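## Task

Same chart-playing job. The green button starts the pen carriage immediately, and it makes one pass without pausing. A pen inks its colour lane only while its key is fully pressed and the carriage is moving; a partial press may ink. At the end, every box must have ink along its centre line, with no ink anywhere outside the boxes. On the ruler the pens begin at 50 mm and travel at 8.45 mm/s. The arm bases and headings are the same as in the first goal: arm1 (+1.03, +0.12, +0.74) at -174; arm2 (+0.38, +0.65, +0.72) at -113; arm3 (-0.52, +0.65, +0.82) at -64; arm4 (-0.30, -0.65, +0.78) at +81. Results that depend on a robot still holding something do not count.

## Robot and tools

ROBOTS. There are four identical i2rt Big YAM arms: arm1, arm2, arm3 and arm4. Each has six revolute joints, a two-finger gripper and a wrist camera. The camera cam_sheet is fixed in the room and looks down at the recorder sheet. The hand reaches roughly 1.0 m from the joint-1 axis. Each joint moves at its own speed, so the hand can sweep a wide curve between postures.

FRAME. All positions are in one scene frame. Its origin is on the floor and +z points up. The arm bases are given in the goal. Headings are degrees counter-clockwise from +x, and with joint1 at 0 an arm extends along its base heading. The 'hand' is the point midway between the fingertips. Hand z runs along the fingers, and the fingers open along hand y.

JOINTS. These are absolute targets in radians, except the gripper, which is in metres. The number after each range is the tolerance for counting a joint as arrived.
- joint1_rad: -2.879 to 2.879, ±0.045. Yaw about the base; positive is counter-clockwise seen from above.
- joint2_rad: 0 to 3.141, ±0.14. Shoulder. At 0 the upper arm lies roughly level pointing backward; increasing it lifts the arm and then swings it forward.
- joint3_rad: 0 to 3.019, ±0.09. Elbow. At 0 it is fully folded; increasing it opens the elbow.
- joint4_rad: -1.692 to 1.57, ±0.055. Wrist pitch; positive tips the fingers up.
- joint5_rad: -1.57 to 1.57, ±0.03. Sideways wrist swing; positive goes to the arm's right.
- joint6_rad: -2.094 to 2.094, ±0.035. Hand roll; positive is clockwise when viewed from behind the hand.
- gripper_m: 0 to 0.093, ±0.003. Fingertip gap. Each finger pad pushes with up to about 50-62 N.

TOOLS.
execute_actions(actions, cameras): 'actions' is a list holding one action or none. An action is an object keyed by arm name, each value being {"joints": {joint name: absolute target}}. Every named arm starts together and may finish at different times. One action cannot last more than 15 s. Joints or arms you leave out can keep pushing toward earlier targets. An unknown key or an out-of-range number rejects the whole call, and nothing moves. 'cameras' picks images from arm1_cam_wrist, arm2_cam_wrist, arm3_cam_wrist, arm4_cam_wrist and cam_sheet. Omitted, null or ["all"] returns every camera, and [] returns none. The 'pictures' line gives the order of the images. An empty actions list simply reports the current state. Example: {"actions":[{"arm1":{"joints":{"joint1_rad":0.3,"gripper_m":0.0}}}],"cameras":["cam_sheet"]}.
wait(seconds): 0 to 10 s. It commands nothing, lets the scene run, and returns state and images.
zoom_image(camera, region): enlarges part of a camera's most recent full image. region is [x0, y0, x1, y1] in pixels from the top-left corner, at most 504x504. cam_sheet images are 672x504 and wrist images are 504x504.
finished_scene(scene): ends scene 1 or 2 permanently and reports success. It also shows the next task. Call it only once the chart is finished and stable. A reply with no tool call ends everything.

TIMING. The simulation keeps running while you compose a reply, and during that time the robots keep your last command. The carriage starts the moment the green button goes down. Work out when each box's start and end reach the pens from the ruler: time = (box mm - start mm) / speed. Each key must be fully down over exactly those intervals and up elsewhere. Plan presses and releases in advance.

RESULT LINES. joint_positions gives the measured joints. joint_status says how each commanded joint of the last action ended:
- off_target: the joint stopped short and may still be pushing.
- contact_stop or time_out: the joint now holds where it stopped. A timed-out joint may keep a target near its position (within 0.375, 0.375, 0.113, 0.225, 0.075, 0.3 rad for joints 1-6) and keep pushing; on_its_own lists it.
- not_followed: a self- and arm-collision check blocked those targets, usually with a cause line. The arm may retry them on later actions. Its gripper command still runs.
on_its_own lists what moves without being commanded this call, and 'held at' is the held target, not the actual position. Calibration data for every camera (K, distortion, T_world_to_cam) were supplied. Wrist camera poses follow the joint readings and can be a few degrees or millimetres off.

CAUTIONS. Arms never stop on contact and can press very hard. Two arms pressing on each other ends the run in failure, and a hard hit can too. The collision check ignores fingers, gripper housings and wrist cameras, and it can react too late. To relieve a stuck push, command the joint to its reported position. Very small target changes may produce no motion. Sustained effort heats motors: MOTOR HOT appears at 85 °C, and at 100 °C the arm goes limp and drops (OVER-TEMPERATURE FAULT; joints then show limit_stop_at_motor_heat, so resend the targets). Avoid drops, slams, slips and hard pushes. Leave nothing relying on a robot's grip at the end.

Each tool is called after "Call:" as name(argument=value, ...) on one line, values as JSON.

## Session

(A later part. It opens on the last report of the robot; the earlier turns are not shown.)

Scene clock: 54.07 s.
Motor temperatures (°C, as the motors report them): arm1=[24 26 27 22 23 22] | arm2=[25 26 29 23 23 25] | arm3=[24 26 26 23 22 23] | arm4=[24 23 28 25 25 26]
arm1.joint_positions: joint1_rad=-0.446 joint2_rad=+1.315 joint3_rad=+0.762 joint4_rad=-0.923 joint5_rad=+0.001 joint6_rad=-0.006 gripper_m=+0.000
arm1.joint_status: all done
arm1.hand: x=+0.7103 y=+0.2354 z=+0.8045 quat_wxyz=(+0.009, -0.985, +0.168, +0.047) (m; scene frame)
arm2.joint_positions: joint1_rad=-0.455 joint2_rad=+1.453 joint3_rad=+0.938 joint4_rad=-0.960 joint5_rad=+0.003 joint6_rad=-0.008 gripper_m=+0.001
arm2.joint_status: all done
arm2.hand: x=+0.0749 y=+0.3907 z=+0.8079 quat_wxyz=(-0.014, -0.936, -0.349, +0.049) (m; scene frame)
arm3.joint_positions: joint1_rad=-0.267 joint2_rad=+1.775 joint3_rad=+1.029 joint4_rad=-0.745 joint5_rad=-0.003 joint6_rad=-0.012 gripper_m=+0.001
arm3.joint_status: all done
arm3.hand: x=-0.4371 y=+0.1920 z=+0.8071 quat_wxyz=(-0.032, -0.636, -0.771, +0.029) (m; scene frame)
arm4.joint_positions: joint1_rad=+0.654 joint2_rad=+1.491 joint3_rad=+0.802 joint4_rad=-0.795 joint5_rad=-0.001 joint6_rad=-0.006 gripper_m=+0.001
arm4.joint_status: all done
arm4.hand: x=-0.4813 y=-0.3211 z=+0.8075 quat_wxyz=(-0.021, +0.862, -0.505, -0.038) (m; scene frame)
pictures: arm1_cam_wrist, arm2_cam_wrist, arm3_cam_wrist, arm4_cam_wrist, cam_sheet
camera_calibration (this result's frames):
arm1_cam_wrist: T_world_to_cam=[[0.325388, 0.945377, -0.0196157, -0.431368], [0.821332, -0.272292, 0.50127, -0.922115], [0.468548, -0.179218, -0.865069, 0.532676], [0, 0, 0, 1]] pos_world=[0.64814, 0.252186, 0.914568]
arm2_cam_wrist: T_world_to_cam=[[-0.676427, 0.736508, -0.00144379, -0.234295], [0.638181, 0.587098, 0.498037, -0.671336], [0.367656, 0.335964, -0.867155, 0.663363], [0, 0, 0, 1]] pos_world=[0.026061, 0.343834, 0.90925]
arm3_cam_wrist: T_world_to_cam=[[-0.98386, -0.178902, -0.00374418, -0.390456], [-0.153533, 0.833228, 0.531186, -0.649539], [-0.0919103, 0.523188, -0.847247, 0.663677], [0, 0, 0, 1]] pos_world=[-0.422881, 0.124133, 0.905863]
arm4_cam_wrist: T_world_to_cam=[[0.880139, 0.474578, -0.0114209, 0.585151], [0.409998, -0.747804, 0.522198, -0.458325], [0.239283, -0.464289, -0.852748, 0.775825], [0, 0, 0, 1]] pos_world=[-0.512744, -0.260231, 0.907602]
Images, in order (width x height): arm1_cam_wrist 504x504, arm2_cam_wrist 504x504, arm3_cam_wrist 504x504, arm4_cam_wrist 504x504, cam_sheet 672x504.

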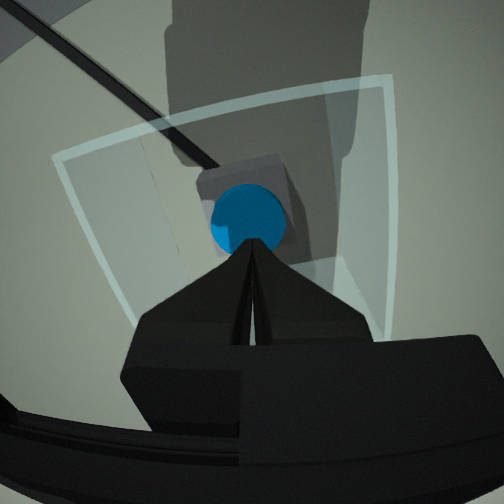

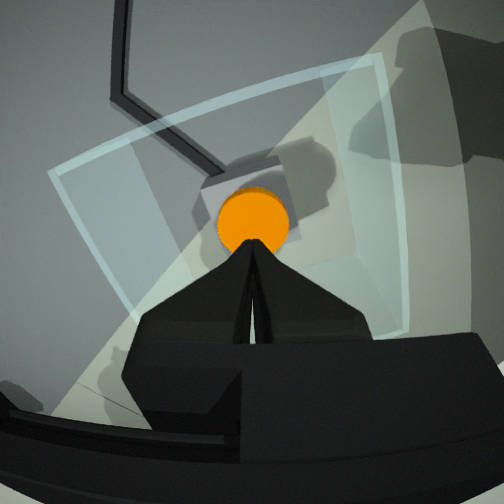

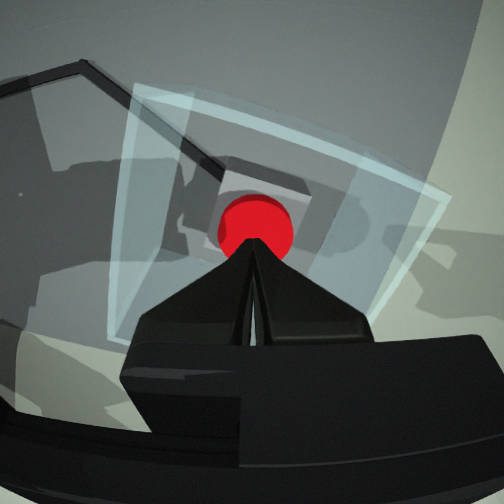

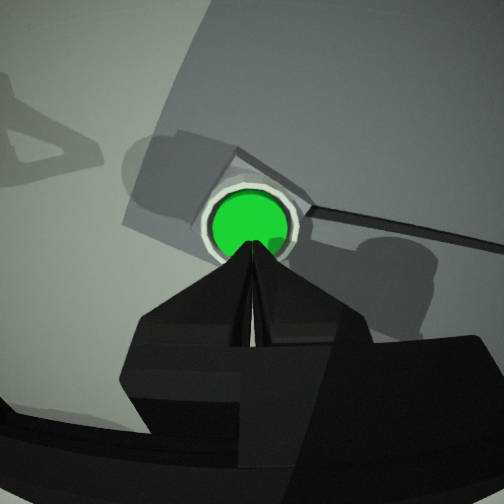

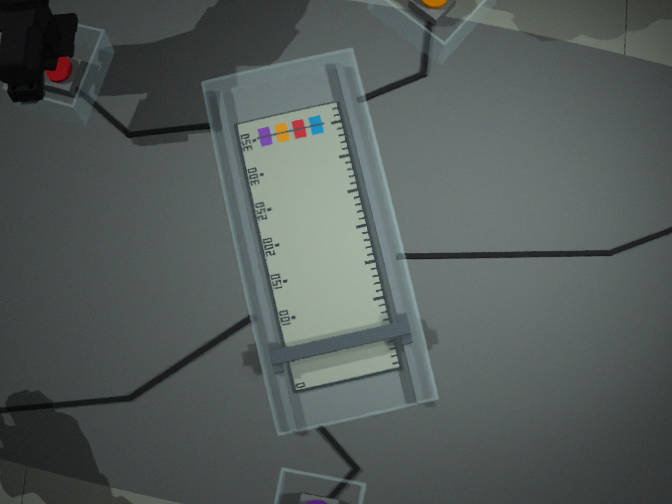

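Call:
execute_actions(actions=[{"arm4":{"joints":{"joint2_rad":1.67}}}], cameras=["arm4_cam_wrist"])

Call:
execute_actions(actions=[{"arm4":{"joints":{"joint2_rad":1.42}}}], cameras=["cam_sheet"])

Call:
execute_actions(actions=[{"arm4":{"joints":{"joint1_rad":-0.674,"joint2_rad":1.47,"joint3_rad":1.025,"joint4_rad":-0.835}}}], cameras=[])

Call:
execute_actions(actions=[{"arm4":{"joints":{"joint2_rad":1.635}}}], cameras=["arm4_cam_wrist"])

Call:
wait(seconds=10)

Call:
wait(seconds=10)

Call:
wait(seconds=10)

Call:
wait(seconds=0.5)

Call:
execute_actions(actions=[{"arm1":{"joints":{"joint2_rad":1.52}},"arm2":{"joints":{"joint2_rad":1.645}},"arm3":{"joints":{"joint2_rad":1.935}},"arm4":{"joints":{"joint2_rad":1.815}}}], cameras=[])

Call:
wait(seconds=0.9)

Call:
execute_actions(actions=[{"arm1":{"joints":{"joint2_rad":1.32}},"arm2":{"joints":{"joint2_rad":1.455}},"arm3":{"joints":{"joint2_rad":1.765}},"arm4":{"joints":{"joint2_rad":1.64}}}], cameras=[])

Call:
wait(seconds=4)

Call:
zoom_image(camera="cam_sheet", region=[230, 90, 360, 200])

Scene clock: 68.83 s.
Motor temperatures (°C, as the motors report them): arm1=[24 26 27 22 23 22] | arm2=[25 26 29 23 23 25] | arm3=[24 26 26 23 22 23] | arm4=[24 23 28 25 25 26]
arm1.joint_positions: joint1_rad=-0.446 joint2_rad=+1.315 joint3_rad=+0.762 joint4_rad=-0.923 joint5_rad=+0.001 joint6_rad=-0.006 gripper_m=+0.000
arm1.joint_status: not commanded
arm1.hand: x=+0.7103 y=+0.2354 z=+0.8045 quat_wxyz=(+0.009, -0.985, +0.168, +0.047) (m; scene frame)
arm2.joint_positions: joint1_rad=-0.455 joint2_rad=+1.453 joint3_rad=+0.938 joint4_rad=-0.960 joint5_rad=+0.003 joint6_rad=-0.008 gripper_m=+0.001
arm2.joint_status: not commanded
arm2.hand: x=+0.0749 y=+0.3907 z=+0.8079 quat_wxyz=(-0.014, -0.936, -0.349, +0.049) (m; scene frame)
arm3.joint_positions: joint1_rad=-0.267 joint2_rad=+1.775 joint3_rad=+1.029 joint4_rad=-0.745 joint5_rad=-0.003 joint6_rad=-0.012 gripper_m=+0.001
arm3.joint_status: not commanded
arm3.hand: x=-0.4371 y=+0.1920 z=+0.8071 quat_wxyz=(-0.032, -0.636, -0.771, +0.029) (m; scene frame)
arm4.joint_positions: joint1_rad=+0.654 joint2_rad=+1.617 joint3_rad=+0.828 joint4_rad=-0.794 joint5_rad=+0.000 joint6_rad=-0.006 gripper_m=+0.001
arm4.joint_status: all done
arm4.hand: x=-0.4802 y=-0.3229 z=+0.7706 quat_wxyz=(+0.003, +0.863, -0.506, +0.005) (m; scene frame)
pictures: arm4_cam_wrist
camera_calibration (this result's frames):
arm4_cam_wrist: T_world_to_cam=[[0.880614, 0.473737, -0.00961641, 0.583181], [0.38287, -0.699455, 0.603468, -0.500903], [0.279159, -0.535104, -0.797329, 0.696886], [0, 0, 0, 1]] pos_world=[-0.516318, -0.253727, 0.863535]
Images, in order (width x height): arm4_cam_wrist 504x504.

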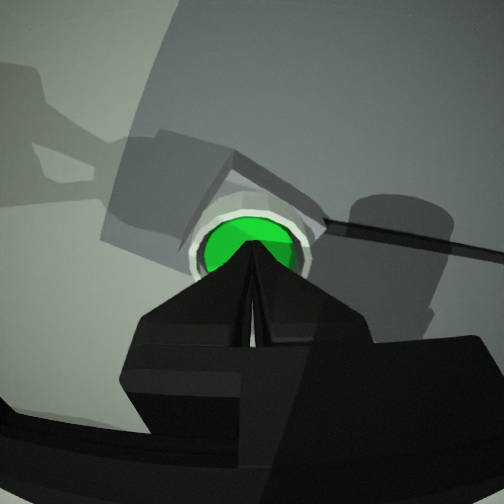

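Scene clock: 69.90 s.
Motor temperatures (°C, as the motors report them): arm1=[24 26 27 22 23 22] | arm2=[25 26 29 23 23 25] | arm3=[24 26 26 23 22 23] | arm4=[24 23 28 25 25 26]
arm1.joint_positions: joint1_rad=-0.446 joint2_rad=+1.315 joint3_rad=+0.762 joint4_rad=-0.923 joint5_rad=+0.001 joint6_rad=-0.006 gripper_m=+0.000
arm1.joint_status: not commanded
arm1.hand: x=+0.7103 y=+0.2354 z=+0.8045 quat_wxyz=(+0.009, -0.985, +0.168, +0.047) (m; scene frame)
arm2.joint_positions: joint1_rad=-0.455 joint2_rad=+1.453 joint3_rad=+0.938 joint4_rad=-0.960 joint5_rad=+0.003 joint6_rad=-0.008 gripper_m=+0.001
arm2.joint_status: not commanded
arm2.hand: x=+0.0749 y=+0.3907 z=+0.8079 quat_wxyz=(-0.014, -0.936, -0.349, +0.049) (m; scene frame)
arm3.joint_positions: joint1_rad=-0.267 joint2_rad=+1.775 joint3_rad=+1.029 joint4_rad=-0.745 joint5_rad=-0.003 joint6_rad=-0.012 gripper_m=+0.001
arm3.joint_status: not commanded
arm3.hand: x=-0.4371 y=+0.1920 z=+0.8071 quat_wxyz=(-0.032, -0.636, -0.771, +0.029) (m; scene frame)
arm4.joint_positions: joint1_rad=+0.654 joint2_rad=+1.411 joint3_rad=+0.811 joint4_rad=-0.792 joint5_rad=+0.000 joint6_rad=-0.006 gripper_m=+0.001
arm4.joint_status: all done
arm4.hand: x=-0.4868 y=-0.3107 z=+0.8392 quat_wxyz=(-0.045, +0.859, -0.504, -0.077) (m; scene frame)
pictures: cam_sheet
Images, in order (width x height): cam_sheet 672x504.

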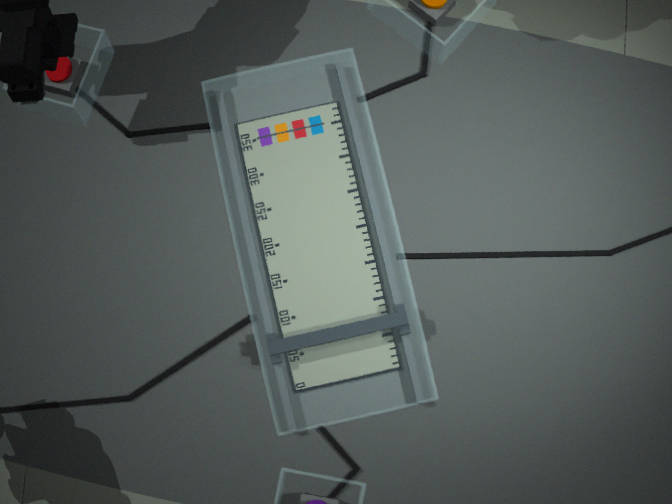

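Scene clock: 71.60 s.
Motor temperatures (°C, as the motors report them): arm1=[24 26 27 22 23 22] | arm2=[25 26 29 23 23 25] | arm3=[24 27 26 23 22 23] | arm4=[24 23 28 25 25 26]
arm1.joint_positions: joint1_rad=-0.446 joint2_rad=+1.315 joint3_rad=+0.762 joint4_rad=-0.923 joint5_rad=+0.001 joint6_rad=-0.006 gripper_m=+0.000
arm1.joint_status: not commanded
arm1.hand: x=+0.7103 y=+0.2354 z=+0.8045 quat_wxyz=(+0.009, -0.985, +0.168, +0.047) (m; scene frame)
arm2.joint_positions: joint1_rad=-0.455 joint2_rad=+1.453 joint3_rad=+0.938 joint4_rad=-0.960 joint5_rad=+0.003 joint6_rad=-0.008 gripper_m=+0.001
arm2.joint_status: not commanded
arm2.hand: x=+0.0749 y=+0.3907 z=+0.8079 quat_wxyz=(-0.014, -0.936, -0.349, +0.049) (m; scene frame)
arm3.joint_positions: joint1_rad=-0.267 joint2_rad=+1.775 joint3_rad=+1.029 joint4_rad=-0.745 joint5_rad=-0.003 joint6_rad=-0.012 gripper_m=+0.001
arm3.joint_status: not commanded
arm3.hand: x=-0.4371 y=+0.1920 z=+0.8071 quat_wxyz=(-0.032, -0.636, -0.771, +0.029) (m; scene frame)
arm4.joint_positions: joint1_rad=-0.680 joint2_rad=+1.479 joint3_rad=+1.008 joint4_rad=-0.832 joint5_rad=+0.001 joint6_rad=-0.005 gripper_m=+0.001
arm4.joint_status: all done
arm4.hand: x=+0.0398 y=-0.3393 z=+0.8850 quat_wxyz=(-0.125, +0.362, -0.923, -0.048) (m; scene frame)
pictures: none
No camera images: the call's "cameras" was empty. Leave "cameras" out to get every camera's image.

Scene clock: 72.60 s.
Motor temperatures (°C, as the motors report them): arm1=[24 26 27 22 23 22] | arm2=[25 26 29 23 23 25] | arm3=[24 27 26 23 22 23] | arm4=[24 23 28 25 25 26]
arm1.joint_positions: joint1_rad=-0.446 joint2_rad=+1.315 joint3_rad=+0.762 joint4_rad=-0.923 joint5_rad=+0.001 joint6_rad=-0.006 gripper_m=+0.000
arm1.joint_status: not commanded
arm1.hand: x=+0.7103 y=+0.2354 z=+0.8045 quat_wxyz=(+0.009, -0.985, +0.168, +0.047) (m; scene frame)
arm2.joint_positions: joint1_rad=-0.455 joint2_rad=+1.453 joint3_rad=+0.938 joint4_rad=-0.960 joint5_rad=+0.003 joint6_rad=-0.008 gripper_m=+0.001
arm2.joint_status: not commanded
arm2.hand: x=+0.0749 y=+0.3907 z=+0.8079 quat_wxyz=(-0.014, -0.936, -0.349, +0.049) (m; scene frame)
arm3.joint_positions: joint1_rad=-0.267 joint2_rad=+1.775 joint3_rad=+1.029 joint4_rad=-0.745 joint5_rad=-0.003 joint6_rad=-0.012 gripper_m=+0.001
arm3.joint_status: not commanded
arm3.hand: x=-0.4371 y=+0.1920 z=+0.8071 quat_wxyz=(-0.032, -0.636, -0.771, +0.029) (m; scene frame)
arm4.joint_positions: joint1_rad=-0.680 joint2_rad=+1.650 joint3_rad=+1.008 joint4_rad=-0.832 joint5_rad=+0.001 joint6_rad=-0.005 gripper_m=+0.001
arm4.joint_status: all done
arm4.hand: x=+0.0316 y=-0.3468 z=+0.8105 quat_wxyz=(-0.045, +0.365, -0.930, -0.017) (m; scene frame)
pictures: arm4_cam_wrist
camera_calibration (this result's frames):
arm4_cam_wrist: T_world_to_cam=[[0.668032, -0.744081, -0.00880979, -0.272044], [-0.635186, -0.576354, 0.514154, -0.590315], [-0.38765, -0.337875, -0.857653, 0.711383], [0, 0, 0, 1]] pos_world=[0.0825417, -0.302295, 0.911235]
Images, in order (width x height): arm4_cam_wrist 504x504.

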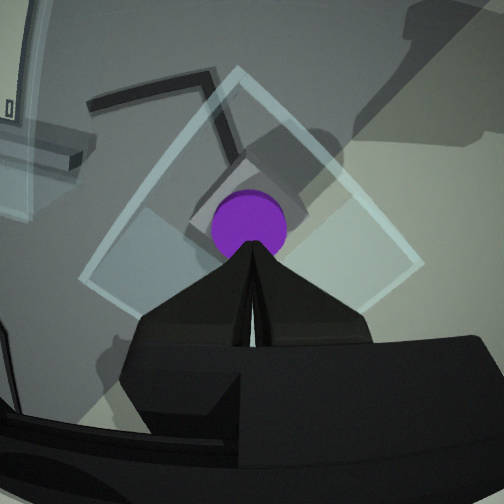

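Scene clock: 82.60 s.
Motor temperatures (°C, as the motors report them): arm1=[24 26 27 22 23 22] | arm2=[25 26 29 23 23 25] | arm3=[24 27 26 23 22 23] | arm4=[24 23 28 25 25 26]
arm1.joint_positions: joint1_rad=-0.446 joint2_rad=+1.315 joint3_rad=+0.762 joint4_rad=-0.923 joint5_rad=+0.001 joint6_rad=-0.006 gripper_m=+0.000
arm1.joint_status: not commanded
arm1.hand: x=+0.7103 y=+0.2354 z=+0.8045 quat_wxyz=(+0.009, -0.985, +0.168, +0.047) (m; scene frame)
arm2.joint_positions: joint1_rad=-0.455 joint2_rad=+1.453 joint3_rad=+0.938 joint4_rad=-0.960 joint5_rad=+0.003 joint6_rad=-0.008 gripper_m=+0.001
arm2.joint_status: not commanded
arm2.hand: x=+0.0749 y=+0.3907 z=+0.8079 quat_wxyz=(-0.014, -0.936, -0.349, +0.049) (m; scene frame)
arm3.joint_positions: joint1_rad=-0.267 joint2_rad=+1.775 joint3_rad=+1.029 joint4_rad=-0.745 joint5_rad=-0.003 joint6_rad=-0.012 gripper_m=+0.001
arm3.joint_status: not commanded
arm3.hand: x=-0.4371 y=+0.1920 z=+0.8071 quat_wxyz=(-0.032, -0.636, -0.771, +0.029) (m; scene frame)
arm4.joint_positions: joint1_rad=-0.680 joint2_rad=+1.650 joint3_rad=+1.008 joint4_rad=-0.832 joint5_rad=+0.001 joint6_rad=-0.005 gripper_m=+0.001
arm4.joint_status: all done
arm4.hand: x=+0.0316 y=-0.3468 z=+0.8105 quat_wxyz=(-0.045, +0.365, -0.930, -0.017) (m; scene frame)
wait: 10.00 s; at rest by 0.27 s
pictures: arm1_cam_wrist, arm2_cam_wrist, arm3_cam_wrist, arm4_cam_wrist, cam_sheet
camera_calibration (this result's frames):
arm1_cam_wrist: T_world_to_cam=[[0.325388, 0.945377, -0.0196157, -0.431368], [0.821332, -0.272292, 0.50127, -0.922115], [0.468548, -0.179218, -0.865069, 0.532676], [0, 0, 0, 1]] pos_world=[0.64814, 0.252186, 0.914568]
arm2_cam_wrist: T_world_to_cam=[[-0.676427, 0.736508, -0.00144379, -0.234295], [0.638181, 0.587098, 0.498037, -0.671336], [0.367656, 0.335964, -0.867155, 0.663363], [0, 0, 0, 1]] pos_world=[0.026061, 0.343834, 0.90925]
arm3_cam_wrist: T_world_to_cam=[[-0.98386, -0.178902, -0.00374418, -0.390456], [-0.153533, 0.833228, 0.531186, -0.649539], [-0.0919103, 0.523188, -0.847247, 0.663677], [0, 0, 0, 1]] pos_world=[-0.422881, 0.124133, 0.905863]
arm4_cam_wrist: T_world_to_cam=[[0.668032, -0.744081, -0.00880979, -0.272044], [-0.635186, -0.576354, 0.514154, -0.590315], [-0.38765, -0.337875, -0.857653, 0.711383], [0, 0, 0, 1]] pos_world=[0.0825417, -0.302295, 0.911235]
Images, in order (width x height): arm1_cam_wrist 504x504, arm2_cam_wrist 504x504, arm3_cam_wrist 504x504, arm4_cam_wrist 504x504, cam_sheet 672x504.

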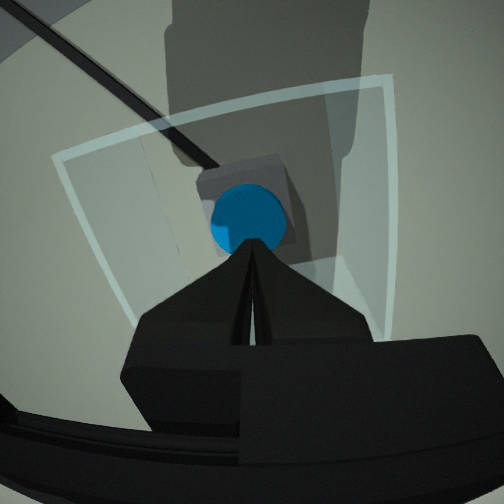

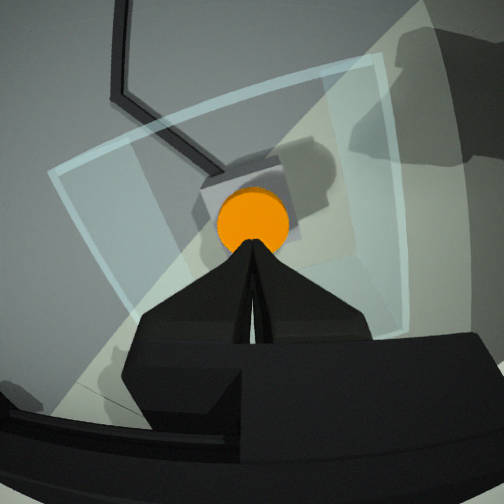

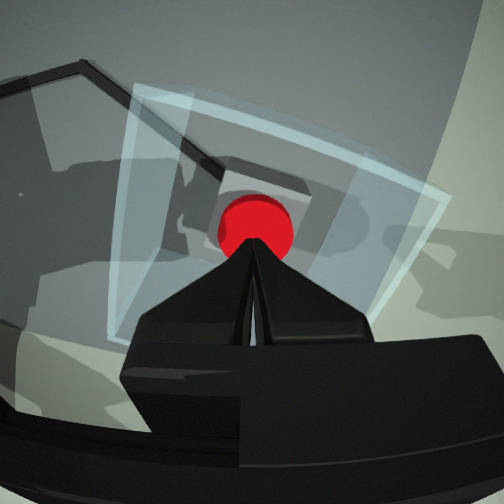

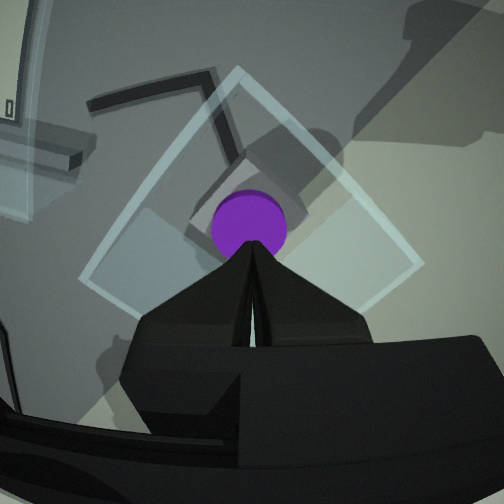

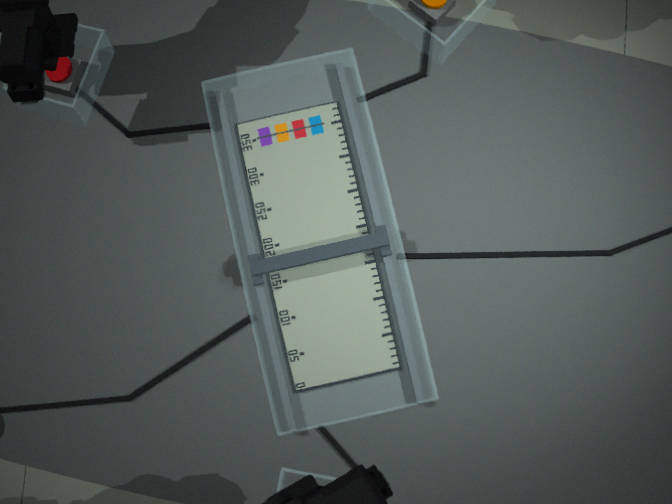

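Scene clock: 92.60 s.
Motor temperatures (°C, as the motors report them): arm1=[24 26 27 22 23 22] | arm2=[25 26 29 23 23 25] | arm3=[24 27 26 23 22 23] | arm4=[24 23 28 25 25 26]
arm1.joint_positions: joint1_rad=-0.446 joint2_rad=+1.315 joint3_rad=+0.762 joint4_rad=-0.923 joint5_rad=+0.001 joint6_rad=-0.006 gripper_m=+0.000
arm1.joint_status: not commanded
arm1.hand: x=+0.7103 y=+0.2354 z=+0.8045 quat_wxyz=(+0.009, -0.985, +0.168, +0.047) (m; scene frame)
arm2.joint_positions: joint1_rad=-0.455 joint2_rad=+1.453 joint3_rad=+0.938 joint4_rad=-0.960 joint5_rad=+0.003 joint6_rad=-0.008 gripper_m=+0.001
arm2.joint_status: not commanded
arm2.hand: x=+0.0749 y=+0.3907 z=+0.8079 quat_wxyz=(-0.014, -0.936, -0.349, +0.049) (m; scene frame)
arm3.joint_positions: joint1_rad=-0.267 joint2_rad=+1.775 joint3_rad=+1.029 joint4_rad=-0.745 joint5_rad=-0.003 joint6_rad=-0.012 gripper_m=+0.001
arm3.joint_status: not commanded
arm3.hand: x=-0.4371 y=+0.1920 z=+0.8071 quat_wxyz=(-0.032, -0.636, -0.771, +0.029) (m; scene frame)
arm4.joint_positions: joint1_rad=-0.680 joint2_rad=+1.650 joint3_rad=+1.008 joint4_rad=-0.832 joint5_rad=+0.001 joint6_rad=-0.005 gripper_m=+0.001
arm4.joint_status: all done
arm4.hand: x=+0.0316 y=-0.3468 z=+0.8105 quat_wxyz=(-0.045, +0.365, -0.930, -0.017) (m; scene frame)
wait: 10.00 s; at rest by 0.27 s
pictures: arm1_cam_wrist, arm2_cam_wrist, arm3_cam_wrist, arm4_cam_wrist, cam_sheet
camera_calibration (this result's frames):
arm1_cam_wrist: T_world_to_cam=[[0.325388, 0.945377, -0.0196157, -0.431368], [0.821332, -0.272292, 0.50127, -0.922115], [0.468548, -0.179218, -0.865069, 0.532676], [0, 0, 0, 1]] pos_world=[0.64814, 0.252186, 0.914568]
arm2_cam_wrist: T_world_to_cam=[[-0.676427, 0.736508, -0.00144379, -0.234295], [0.638181, 0.587098, 0.498037, -0.671336], [0.367656, 0.335964, -0.867155, 0.663363], [0, 0, 0, 1]] pos_world=[0.026061, 0.343834, 0.90925]
arm3_cam_wrist: T_world_to_cam=[[-0.98386, -0.178902, -0.00374418, -0.390456], [-0.153533, 0.833228, 0.531186, -0.649539], [-0.0919103, 0.523188, -0.847247, 0.663677], [0, 0, 0, 1]] pos_world=[-0.422881, 0.124133, 0.905863]
arm4_cam_wrist: T_world_to_cam=[[0.668032, -0.744081, -0.00880979, -0.272044], [-0.635186, -0.576354, 0.514154, -0.590315], [-0.38765, -0.337875, -0.857653, 0.711383], [0, 0, 0, 1]] pos_world=[0.0825417, -0.302295, 0.911235]
Images, in order (width x height): arm1_cam_wrist 504x504, arm2_cam_wrist 504x504, arm3_cam_wrist 504x504, arm4_cam_wrist 504x504, cam_sheet 672x504.

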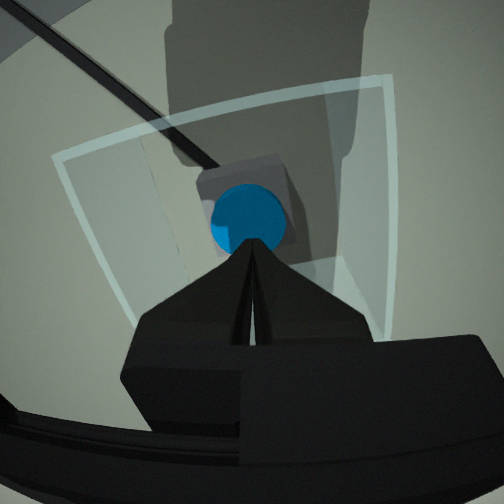

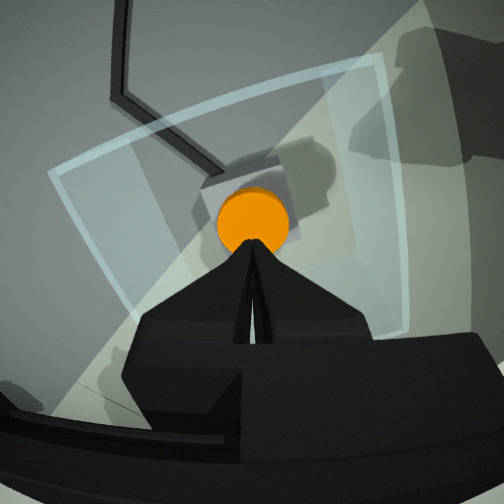

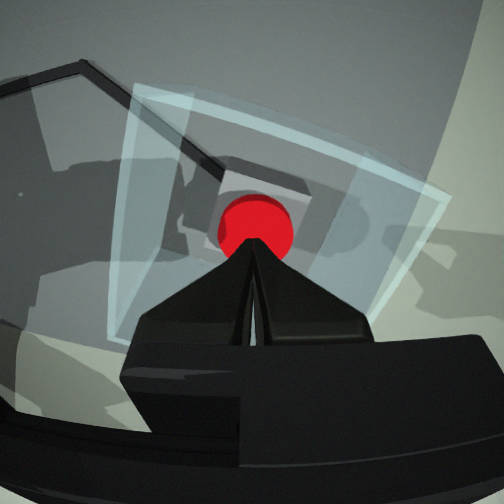

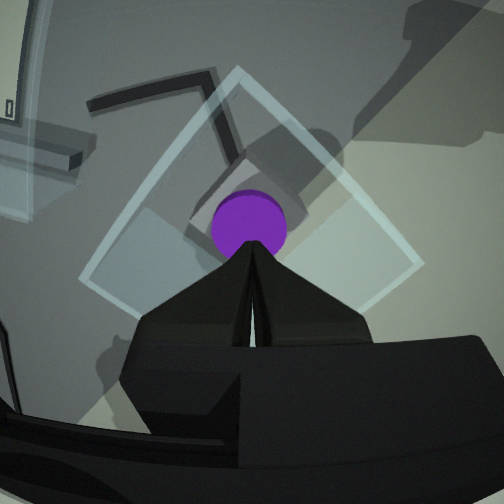

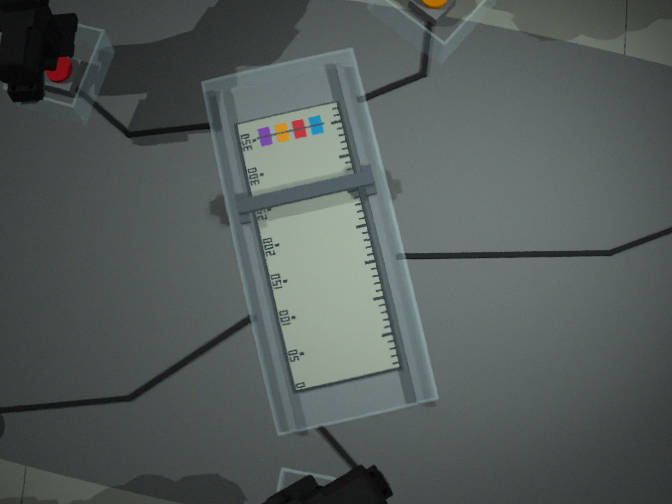

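Scene clock: 102.60 s.
Motor temperatures (°C, as the motors report them): arm1=[24 26 27 22 23 22] | arm2=[25 26 29 23 23 25] | arm3=[24 27 26 23 22 23] | arm4=[24 23 28 25 25 26]
arm1.joint_positions: joint1_rad=-0.446 joint2_rad=+1.315 joint3_rad=+0.762 joint4_rad=-0.923 joint5_rad=+0.001 joint6_rad=-0.006 gripper_m=+0.000
arm1.joint_status: not commanded
arm1.hand: x=+0.7103 y=+0.2354 z=+0.8045 quat_wxyz=(+0.009, -0.985, +0.168, +0.047) (m; scene frame)
arm2.joint_positions: joint1_rad=-0.455 joint2_rad=+1.453 joint3_rad=+0.938 joint4_rad=-0.960 joint5_rad=+0.003 joint6_rad=-0.008 gripper_m=+0.001
arm2.joint_status: not commanded
arm2.hand: x=+0.0749 y=+0.3907 z=+0.8079 quat_wxyz=(-0.014, -0.936, -0.349, +0.049) (m; scene frame)
arm3.joint_positions: joint1_rad=-0.267 joint2_rad=+1.775 joint3_rad=+1.029 joint4_rad=-0.745 joint5_rad=-0.003 joint6_rad=-0.012 gripper_m=+0.001
arm3.joint_status: not commanded
arm3.hand: x=-0.4371 y=+0.1920 z=+0.8071 quat_wxyz=(-0.032, -0.636, -0.771, +0.029) (m; scene frame)
arm4.joint_positions: joint1_rad=-0.680 joint2_rad=+1.650 joint3_rad=+1.008 joint4_rad=-0.832 joint5_rad=+0.001 joint6_rad=-0.005 gripper_m=+0.001
arm4.joint_status: all done
arm4.hand: x=+0.0316 y=-0.3468 z=+0.8105 quat_wxyz=(-0.045, +0.365, -0.930, -0.017) (m; scene frame)
wait: 10.00 s; at rest by 0.27 s
pictures: arm1_cam_wrist, arm2_cam_wrist, arm3_cam_wrist, arm4_cam_wrist, cam_sheet
camera_calibration (this result's frames):
arm1_cam_wrist: T_world_to_cam=[[0.325388, 0.945377, -0.0196157, -0.431368], [0.821332, -0.272292, 0.50127, -0.922115], [0.468548, -0.179218, -0.865069, 0.532676], [0, 0, 0, 1]] pos_world=[0.64814, 0.252186, 0.914568]
arm2_cam_wrist: T_world_to_cam=[[-0.676427, 0.736508, -0.00144379, -0.234295], [0.638181, 0.587098, 0.498037, -0.671336], [0.367656, 0.335964, -0.867155, 0.663363], [0, 0, 0, 1]] pos_world=[0.026061, 0.343834, 0.90925]
arm3_cam_wrist: T_world_to_cam=[[-0.98386, -0.178902, -0.00374418, -0.390456], [-0.153533, 0.833228, 0.531186, -0.649539], [-0.0919103, 0.523188, -0.847247, 0.663677], [0, 0, 0, 1]] pos_world=[-0.422881, 0.124133, 0.905863]
arm4_cam_wrist: T_world_to_cam=[[0.668032, -0.744081, -0.00880979, -0.272044], [-0.635186, -0.576354, 0.514154, -0.590315], [-0.38765, -0.337875, -0.857653, 0.711383], [0, 0, 0, 1]] pos_world=[0.0825417, -0.302295, 0.911235]
Images, in order (width x height): arm1_cam_wrist 504x504, arm2_cam_wrist 504x504, arm3_cam_wrist 504x504, arm4_cam_wrist 504x504, cam_sheet 672x504.

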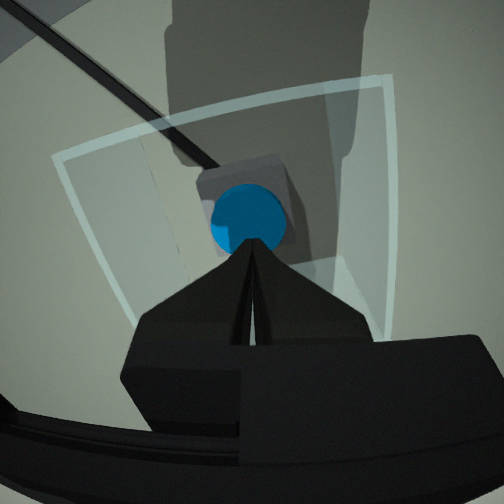

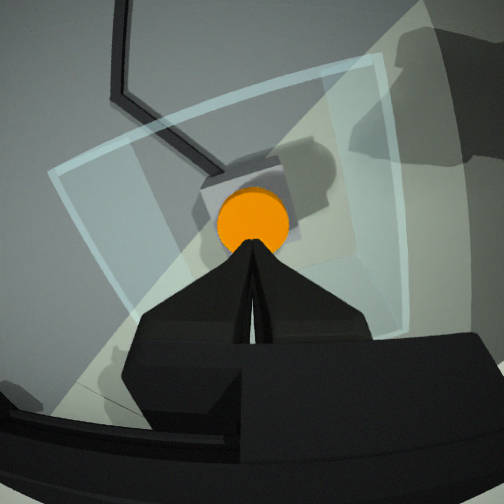

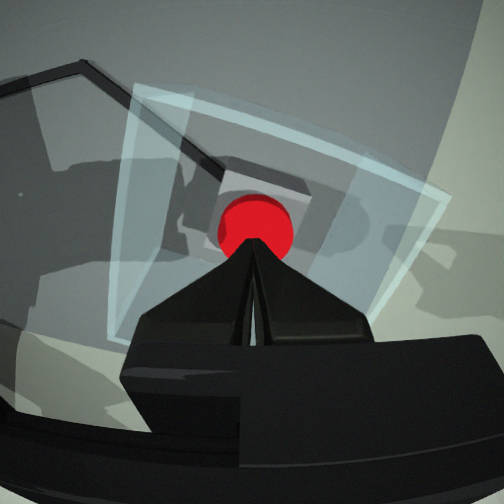

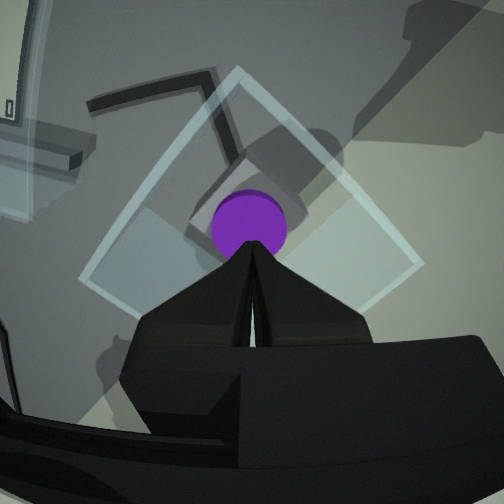

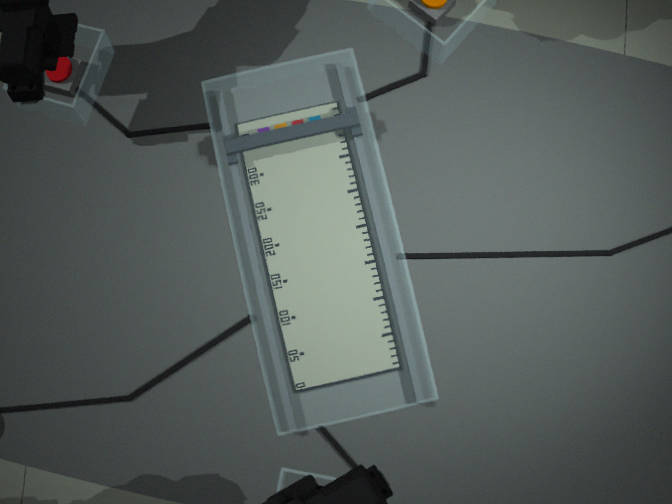

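Scene clock: 103.10 s.
Motor temperatures (°C, as the motors report them): arm1=[24 26 27 22 23 22] | arm2=[25 26 29 23 23 25] | arm3=[24 27 26 23 22 23] | arm4=[24 23 28 25 25 26]
arm1.joint_positions: joint1_rad=-0.446 joint2_rad=+1.315 joint3_rad=+0.762 joint4_rad=-0.923 joint5_rad=+0.001 joint6_rad=-0.006 gripper_m=+0.000
arm1.joint_status: not commanded
arm1.hand: x=+0.7103 y=+0.2354 z=+0.8045 quat_wxyz=(+0.009, -0.985, +0.168, +0.047) (m; scene frame)
arm2.joint_positions: joint1_rad=-0.455 joint2_rad=+1.453 joint3_rad=+0.938 joint4_rad=-0.960 joint5_rad=+0.003 joint6_rad=-0.008 gripper_m=+0.001
arm2.joint_status: not commanded
arm2.hand: x=+0.0749 y=+0.3907 z=+0.8079 quat_wxyz=(-0.014, -0.936, -0.349, +0.049) (m; scene frame)
arm3.joint_positions: joint1_rad=-0.267 joint2_rad=+1.775 joint3_rad=+1.029 joint4_rad=-0.745 joint5_rad=-0.003 joint6_rad=-0.012 gripper_m=+0.001
arm3.joint_status: not commanded
arm3.hand: x=-0.4371 y=+0.1920 z=+0.8071 quat_wxyz=(-0.032, -0.636, -0.771, +0.029) (m; scene frame)
arm4.joint_positions: joint1_rad=-0.680 joint2_rad=+1.650 joint3_rad=+1.008 joint4_rad=-0.832 joint5_rad=+0.001 joint6_rad=-0.005 gripper_m=+0.001
arm4.joint_status: all done
arm4.hand: x=+0.0316 y=-0.3468 z=+0.8105 quat_wxyz=(-0.045, +0.365, -0.930, -0.017) (m; scene frame)
wait: 0.50 s; at rest by 0.27 s
pictures: arm1_cam_wrist, arm2_cam_wrist, arm3_cam_wrist, arm4_cam_wrist, cam_sheet
camera_calibration (this result's frames):
arm1_cam_wrist: T_world_to_cam=[[0.325388, 0.945377, -0.0196157, -0.431368], [0.821332, -0.272292, 0.50127, -0.922115], [0.468548, -0.179218, -0.865069, 0.532676], [0, 0, 0, 1]] pos_world=[0.64814, 0.252186, 0.914568]
arm2_cam_wrist: T_world_to_cam=[[-0.676427, 0.736508, -0.00144379, -0.234295], [0.638181, 0.587098, 0.498037, -0.671336], [0.367656, 0.335964, -0.867155, 0.663363], [0, 0, 0, 1]] pos_world=[0.026061, 0.343834, 0.90925]
arm3_cam_wrist: T_world_to_cam=[[-0.98386, -0.178902, -0.00374418, -0.390456], [-0.153533, 0.833228, 0.531186, -0.649539], [-0.0919103, 0.523188, -0.847247, 0.663677], [0, 0, 0, 1]] pos_world=[-0.422881, 0.124133, 0.905863]
arm4_cam_wrist: T_world_to_cam=[[0.668032, -0.744081, -0.00880979, -0.272044], [-0.635186, -0.576354, 0.514154, -0.590315], [-0.38765, -0.337875, -0.857653, 0.711383], [0, 0, 0, 1]] pos_world=[0.0825417, -0.302295, 0.911235]
Images, in order (width x height): arm1_cam_wrist 504x504, arm2_cam_wrist 504x504, arm3_cam_wrist 504x504, arm4_cam_wrist 504x504, cam_sheet 672x504.

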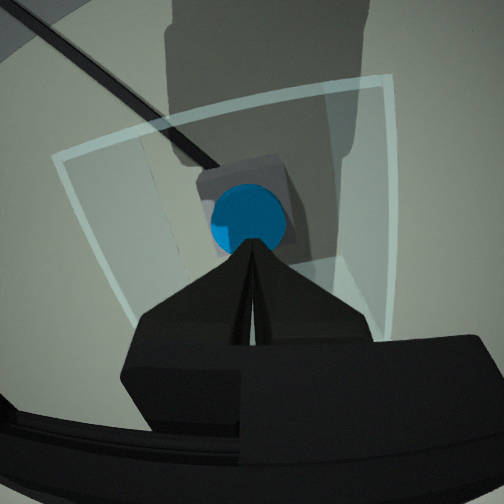

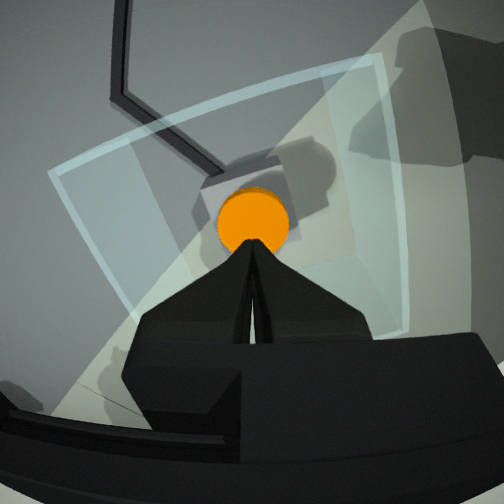

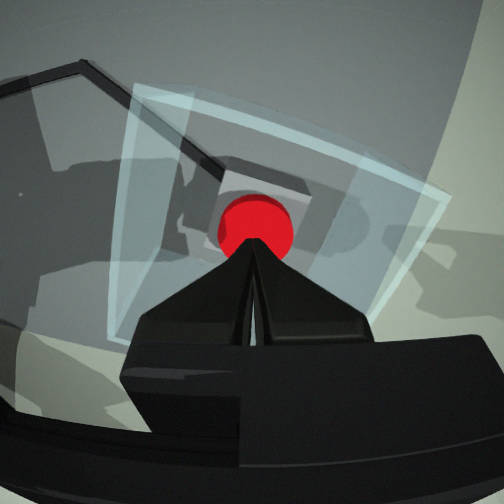

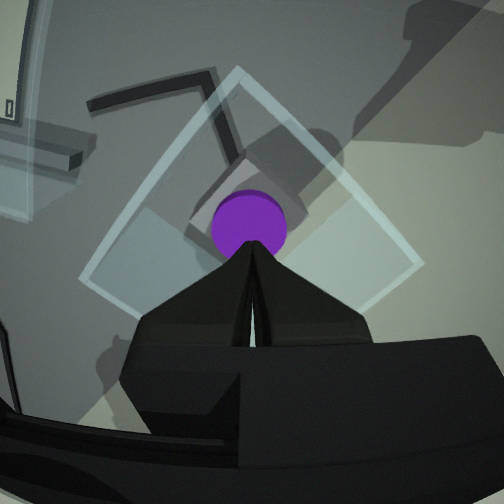

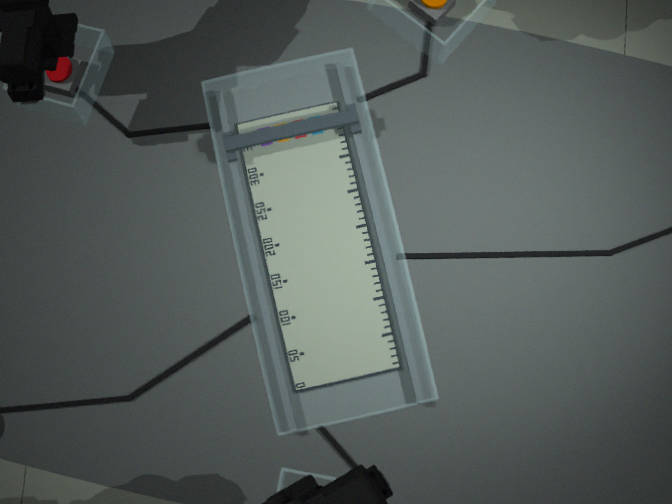

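Scene clock: 103.93 s.
Motor temperatures (°C, as the motors report them): arm1=[24 26 27 22 23 22] | arm2=[25 26 29 23 23 25] | arm3=[24 27 26 23 22 23] | arm4=[24 23 28 25 25 26]
arm1.joint_positions: joint1_rad=-0.446 joint2_rad=+1.454 joint3_rad=+0.785 joint4_rad=-0.934 joint5_rad=+0.001 joint6_rad=-0.006 gripper_m=+0.000
arm1.joint_status: all done
arm1.hand: x=+0.7131 y=+0.2345 z=+0.7680 quat_wxyz=(-0.002, -0.986, +0.168, -0.015) (m; scene frame)
arm2.joint_positions: joint1_rad=-0.455 joint2_rad=+1.580 joint3_rad=+0.953 joint4_rad=-0.966 joint5_rad=+0.003 joint6_rad=-0.008 gripper_m=+0.001
arm2.joint_status: all done
arm2.hand: x=+0.0773 y=+0.3930 z=+0.7648 quat_wxyz=(+0.006, -0.937, -0.349, -0.007) (m; scene frame)
arm3.joint_positions: joint1_rad=-0.267 joint2_rad=+1.861 joint3_rad=+1.043 joint4_rad=-0.752 joint5_rad=-0.003 joint6_rad=-0.012 gripper_m=+0.001
arm3.joint_status: all done
arm3.hand: x=-0.4388 y=+0.2001 z=+0.7731 quat_wxyz=(-0.002, -0.637, -0.771, +0.003) (m; scene frame)
arm4.joint_positions: joint1_rad=-0.680 joint2_rad=+1.754 joint3_rad=+1.037 joint4_rad=-0.837 joint5_rad=+0.001 joint6_rad=-0.005 gripper_m=+0.001
arm4.joint_status: all done
arm4.hand: x=+0.0318 y=-0.3467 z=+0.7747 quat_wxyz=(-0.007, +0.365, -0.931, -0.002) (m; scene frame)
pictures: none
No camera images: the call's "cameras" was empty. Leave "cameras" out to get every camera's image.

Scene clock: 104.83 s.
Motor temperatures (°C, as the motors report them): arm1=[24 26 27 22 23 22] | arm2=[25 26 29 23 23 25] | arm3=[24 27 26 23 22 23] | arm4=[24 23 28 25 25 26]
arm1.joint_positions: joint1_rad=-0.446 joint2_rad=+1.454 joint3_rad=+0.785 joint4_rad=-0.934 joint5_rad=+0.001 joint6_rad=-0.006 gripper_m=+0.000
arm1.joint_status: all done
arm1.hand: x=+0.7131 y=+0.2345 z=+0.7680 quat_wxyz=(-0.002, -0.986, +0.168, -0.015) (m; scene frame)
arm2.joint_positions: joint1_rad=-0.455 joint2_rad=+1.580 joint3_rad=+0.953 joint4_rad=-0.966 joint5_rad=+0.003 joint6_rad=-0.008 gripper_m=+0.001
arm2.joint_status: all done
arm2.hand: x=+0.0773 y=+0.3930 z=+0.7648 quat_wxyz=(+0.006, -0.937, -0.349, -0.007) (m; scene frame)
arm3.joint_positions: joint1_rad=-0.267 joint2_rad=+1.861 joint3_rad=+1.043 joint4_rad=-0.752 joint5_rad=-0.003 joint6_rad=-0.012 gripper_m=+0.001
arm3.joint_status: all done
arm3.hand: x=-0.4388 y=+0.2001 z=+0.7731 quat_wxyz=(-0.002, -0.637, -0.771, +0.003) (m; scene frame)
arm4.joint_positions: joint1_rad=-0.680 joint2_rad=+1.754 joint3_rad=+1.037 joint4_rad=-0.837 joint5_rad=+0.001 joint6_rad=-0.005 gripper_m=+0.001
arm4.joint_status: all done
arm4.hand: x=+0.0318 y=-0.3467 z=+0.7747 quat_wxyz=(-0.007, +0.365, -0.931, -0.002) (m; scene frame)
wait: 0.90 s; at rest by 0.27 s
pictures: arm1_cam_wrist, arm2_cam_wrist, arm3_cam_wrist, arm4_cam_wrist, cam_sheet
camera_calibration (this result's frames):
arm1_cam_wrist: T_world_to_cam=[[0.327829, 0.944509, -0.0207353, -0.432796], [0.755354, -0.248867, 0.606223, -0.945441], [0.567423, -0.2144, -0.795024, 0.383534], [0, 0, 0, 1]] pos_world=[0.6384, 0.255721, 0.869093]
arm2_cam_wrist: T_world_to_cam=[[-0.675784, 0.737077, -0.00578078, -0.231348], [0.5891, 0.544792, 0.596794, -0.707841], [0.443033, 0.399898, -0.802374, 0.543801], [0, 0, 0, 1]] pos_world=[0.0197261, 0.338683, 0.857429]
arm3_cam_wrist: T_world_to_cam=[[-0.98406, -0.177798, -0.00377788, -0.391052], [-0.144978, 0.789745, 0.596057, -0.676178], [-0.102994, 0.587104, -0.802933, 0.578534], [0, 0, 0, 1]] pos_world=[-0.423264, 0.124821, 0.866087]
arm4_cam_wrist: T_world_to_cam=[[0.667539, -0.744536, -0.00754767, -0.273538], [-0.602654, -0.546227, 0.581759, -0.61479], [-0.437264, -0.383799, -0.813326, 0.632121], [0, 0, 0, 1]] pos_world=[0.0884952, -0.296867, 0.869716]
Images, in order (width x height): arm1_cam_wrist 504x504, arm2_cam_wrist 504x504, arm3_cam_wrist 504x504, arm4_cam_wrist 504x504, cam_sheet 672x504.

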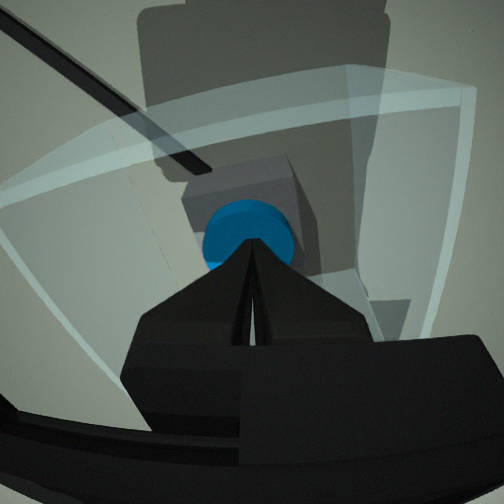

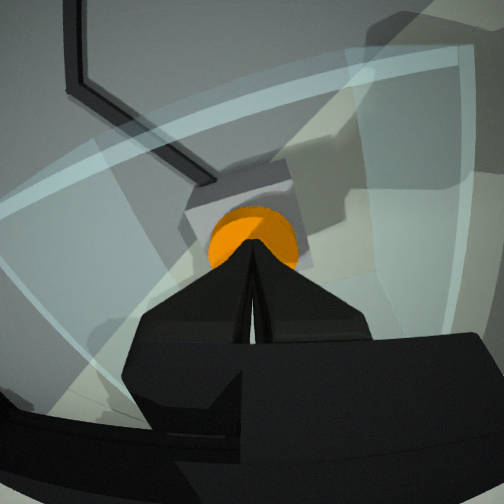

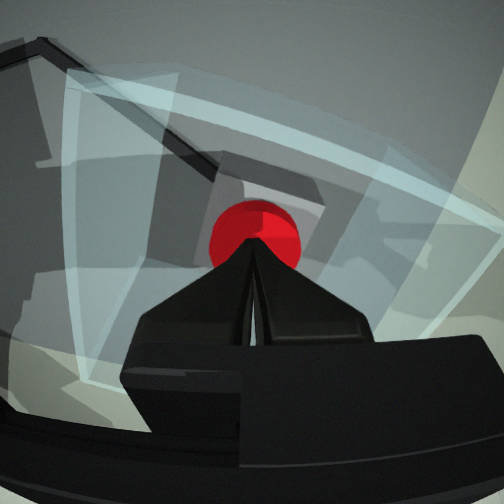

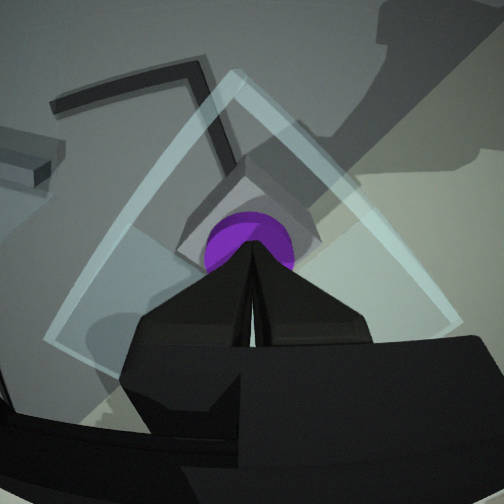

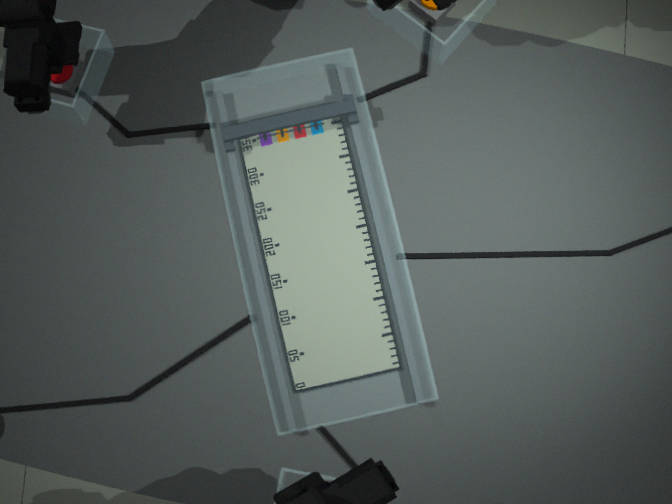

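Scene clock: 105.87 s.
Motor temperatures (°C, as the motors report them): arm1=[24 26 27 22 23 22] | arm2=[25 26 29 23 23 25] | arm3=[24 27 26 23 22 23] | arm4=[24 23 28 25 25 26]
arm1.joint_positions: joint1_rad=-0.446 joint2_rad=+1.315 joint3_rad=+0.762 joint4_rad=-0.934 joint5_rad=+0.001 joint6_rad=-0.006 gripper_m=+0.000
arm1.joint_status: all done
arm1.hand: x=+0.7129 y=+0.2345 z=+0.8042 quat_wxyz=(+0.008, -0.985, +0.168, +0.041) (m; scene frame)
arm2.joint_positions: joint1_rad=-0.455 joint2_rad=+1.452 joint3_rad=+0.938 joint4_rad=-0.966 joint5_rad=+0.003 joint6_rad=-0.008 gripper_m=+0.001
arm2.joint_status: all done
arm2.hand: x=+0.0761 y=+0.3918 z=+0.8078 quat_wxyz=(-0.013, -0.936, -0.349, +0.046) (m; scene frame)
arm3.joint_positions: joint1_rad=-0.267 joint2_rad=+1.768 joint3_rad=+1.028 joint4_rad=-0.752 joint5_rad=-0.003 joint6_rad=-0.012 gripper_m=+0.001
arm3.joint_status: all done
arm3.hand: x=-0.4372 y=+0.1929 z=+0.8098 quat_wxyz=(-0.032, -0.636, -0.771, +0.029) (m; scene frame)
arm4.joint_positions: joint1_rad=-0.680 joint2_rad=+1.637 joint3_rad=+1.018 joint4_rad=-0.836 joint5_rad=+0.001 joint6_rad=-0.005 gripper_m=+0.001
arm4.joint_status: all done
arm4.hand: x=+0.0352 y=-0.3435 z=+0.8194 quat_wxyz=(-0.054, +0.364, -0.929, -0.020) (m; scene frame)
pictures: none
No camera images: the call's "cameras" was empty. Leave "cameras" out to get every camera's image.

Scene clock: 109.87 s.
Motor temperatures (°C, as the motors report them): arm1=[24 26 27 22 23 22] | arm2=[25 26 29 23 23 25] | arm3=[24 27 26 23 22 23] | arm4=[24 23 28 25 25 26]
arm1.joint_positions: joint1_rad=-0.446 joint2_rad=+1.315 joint3_rad=+0.762 joint4_rad=-0.934 joint5_rad=+0.001 joint6_rad=-0.006 gripper_m=+0.000
arm1.joint_status: all done
arm1.hand: x=+0.7129 y=+0.2345 z=+0.8042 quat_wxyz=(+0.008, -0.985, +0.168, +0.041) (m; scene frame)
arm2.joint_positions: joint1_rad=-0.455 joint2_rad=+1.452 joint3_rad=+0.938 joint4_rad=-0.966 joint5_rad=+0.003 joint6_rad=-0.008 gripper_m=+0.001
arm2.joint_status: all done
arm2.hand: x=+0.0761 y=+0.3918 z=+0.8078 quat_wxyz=(-0.013, -0.936, -0.349, +0.046) (m; scene frame)
arm3.joint_positions: joint1_rad=-0.267 joint2_rad=+1.768 joint3_rad=+1.028 joint4_rad=-0.752 joint5_rad=-0.003 joint6_rad=-0.012 gripper_m=+0.001
arm3.joint_status: all done
arm3.hand: x=-0.4372 y=+0.1929 z=+0.8098 quat_wxyz=(-0.032, -0.636, -0.771, +0.029) (m; scene frame)
arm4.joint_positions: joint1_rad=-0.680 joint2_rad=+1.637 joint3_rad=+1.018 joint4_rad=-0.836 joint5_rad=+0.001 joint6_rad=-0.005 gripper_m=+0.001
arm4.joint_status: all done
arm4.hand: x=+0.0352 y=-0.3435 z=+0.8194 quat_wxyz=(-0.054, +0.364, -0.929, -0.020) (m; scene frame)
wait: 4.00 s; at rest by 0.27 s
pictures: arm1_cam_wrist, arm2_cam_wrist, arm3_cam_wrist, arm4_cam_wrist, cam_sheet
camera_calibration (this result's frames):
arm1_cam_wrist: T_world_to_cam=[[0.325628, 0.945299, -0.0193802, -0.431745], [0.815988, -0.270611, 0.510816, -0.928601], [0.47763, -0.18215, -0.859471, 0.52082], [0, 0, 0, 1]] pos_world=[0.649557, 0.251706, 0.913607]
arm2_cam_wrist: T_world_to_cam=[[-0.676404, 0.736529, -0.0016699, -0.234062], [0.635868, 0.585102, 0.503317, -0.675994], [0.371684, 0.339383, -0.8641, 0.658313], [0, 0, 0, 1]] pos_world=[0.0268381, 0.344499, 0.908696]
arm3_cam_wrist: T_world_to_cam=[[-0.983928, -0.178524, -0.00377709, -0.390506], [-0.153195, 0.833084, 0.531509, -0.651886], [-0.0917405, 0.523545, -0.847044, 0.665264], [0, 0, 0, 1]] pos_world=[-0.423064, 0.125065, 0.908517]
arm4_cam_wrist: T_world_to_cam=[[0.668122, -0.744002, -0.00862657, -0.272108], [-0.642313, -0.582579, 0.498031, -0.579432], [-0.375562, -0.327204, -0.867116, 0.732529], [0, 0, 0, 1]] pos_world=[0.0847341, -0.300327, 0.921415]
Images, in order (width x height): arm1_cam_wrist 504x504, arm2_cam_wrist 504x504, arm3_cam_wrist 504x504, arm4_cam_wrist 504x504, cam_sheet 672x504.

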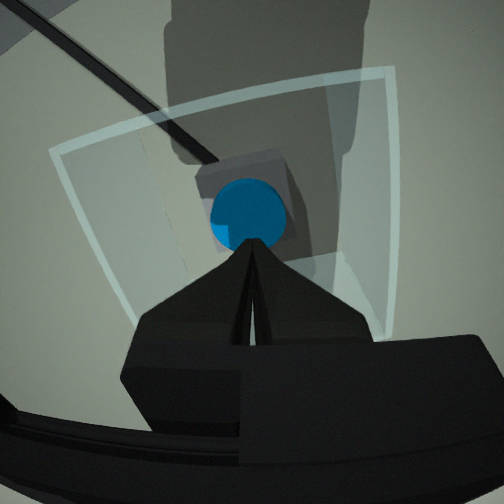

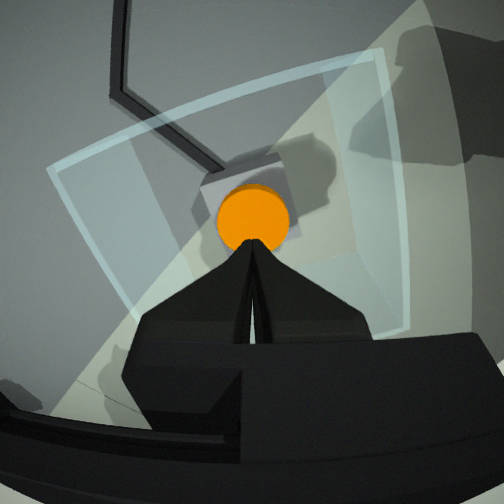

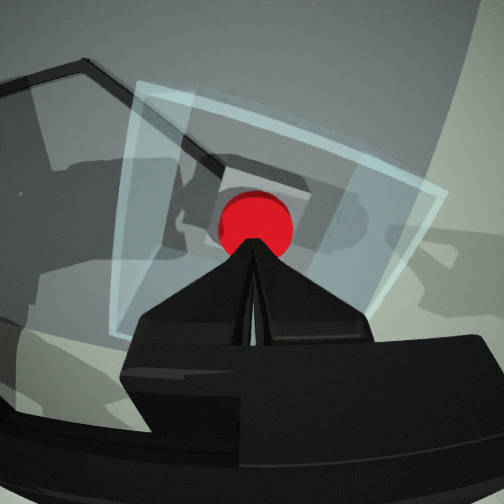

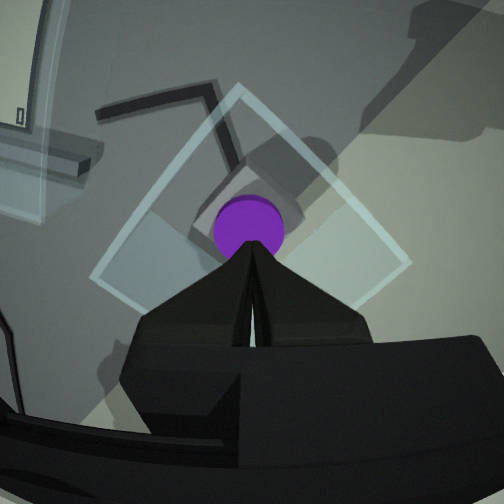

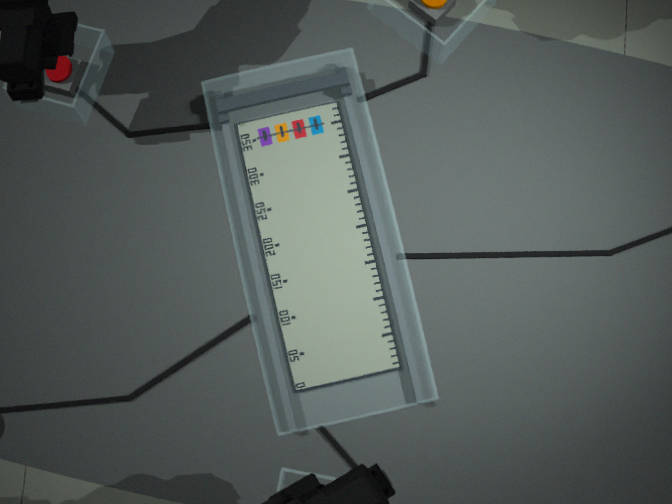

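Region (230, 90, 360, 200) of cam_sheet's 672x504 image, scaled by 3.877, with more detail than that image has; it fills the top 426 rows of this view, and the rest is white.

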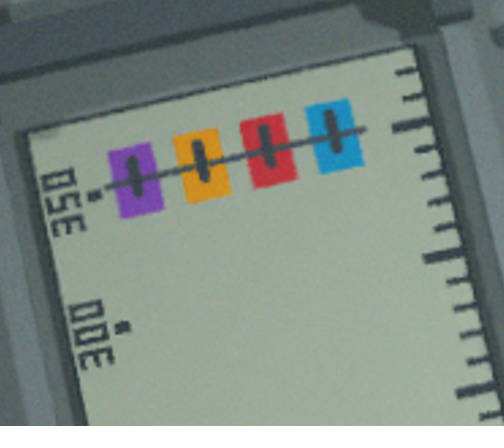

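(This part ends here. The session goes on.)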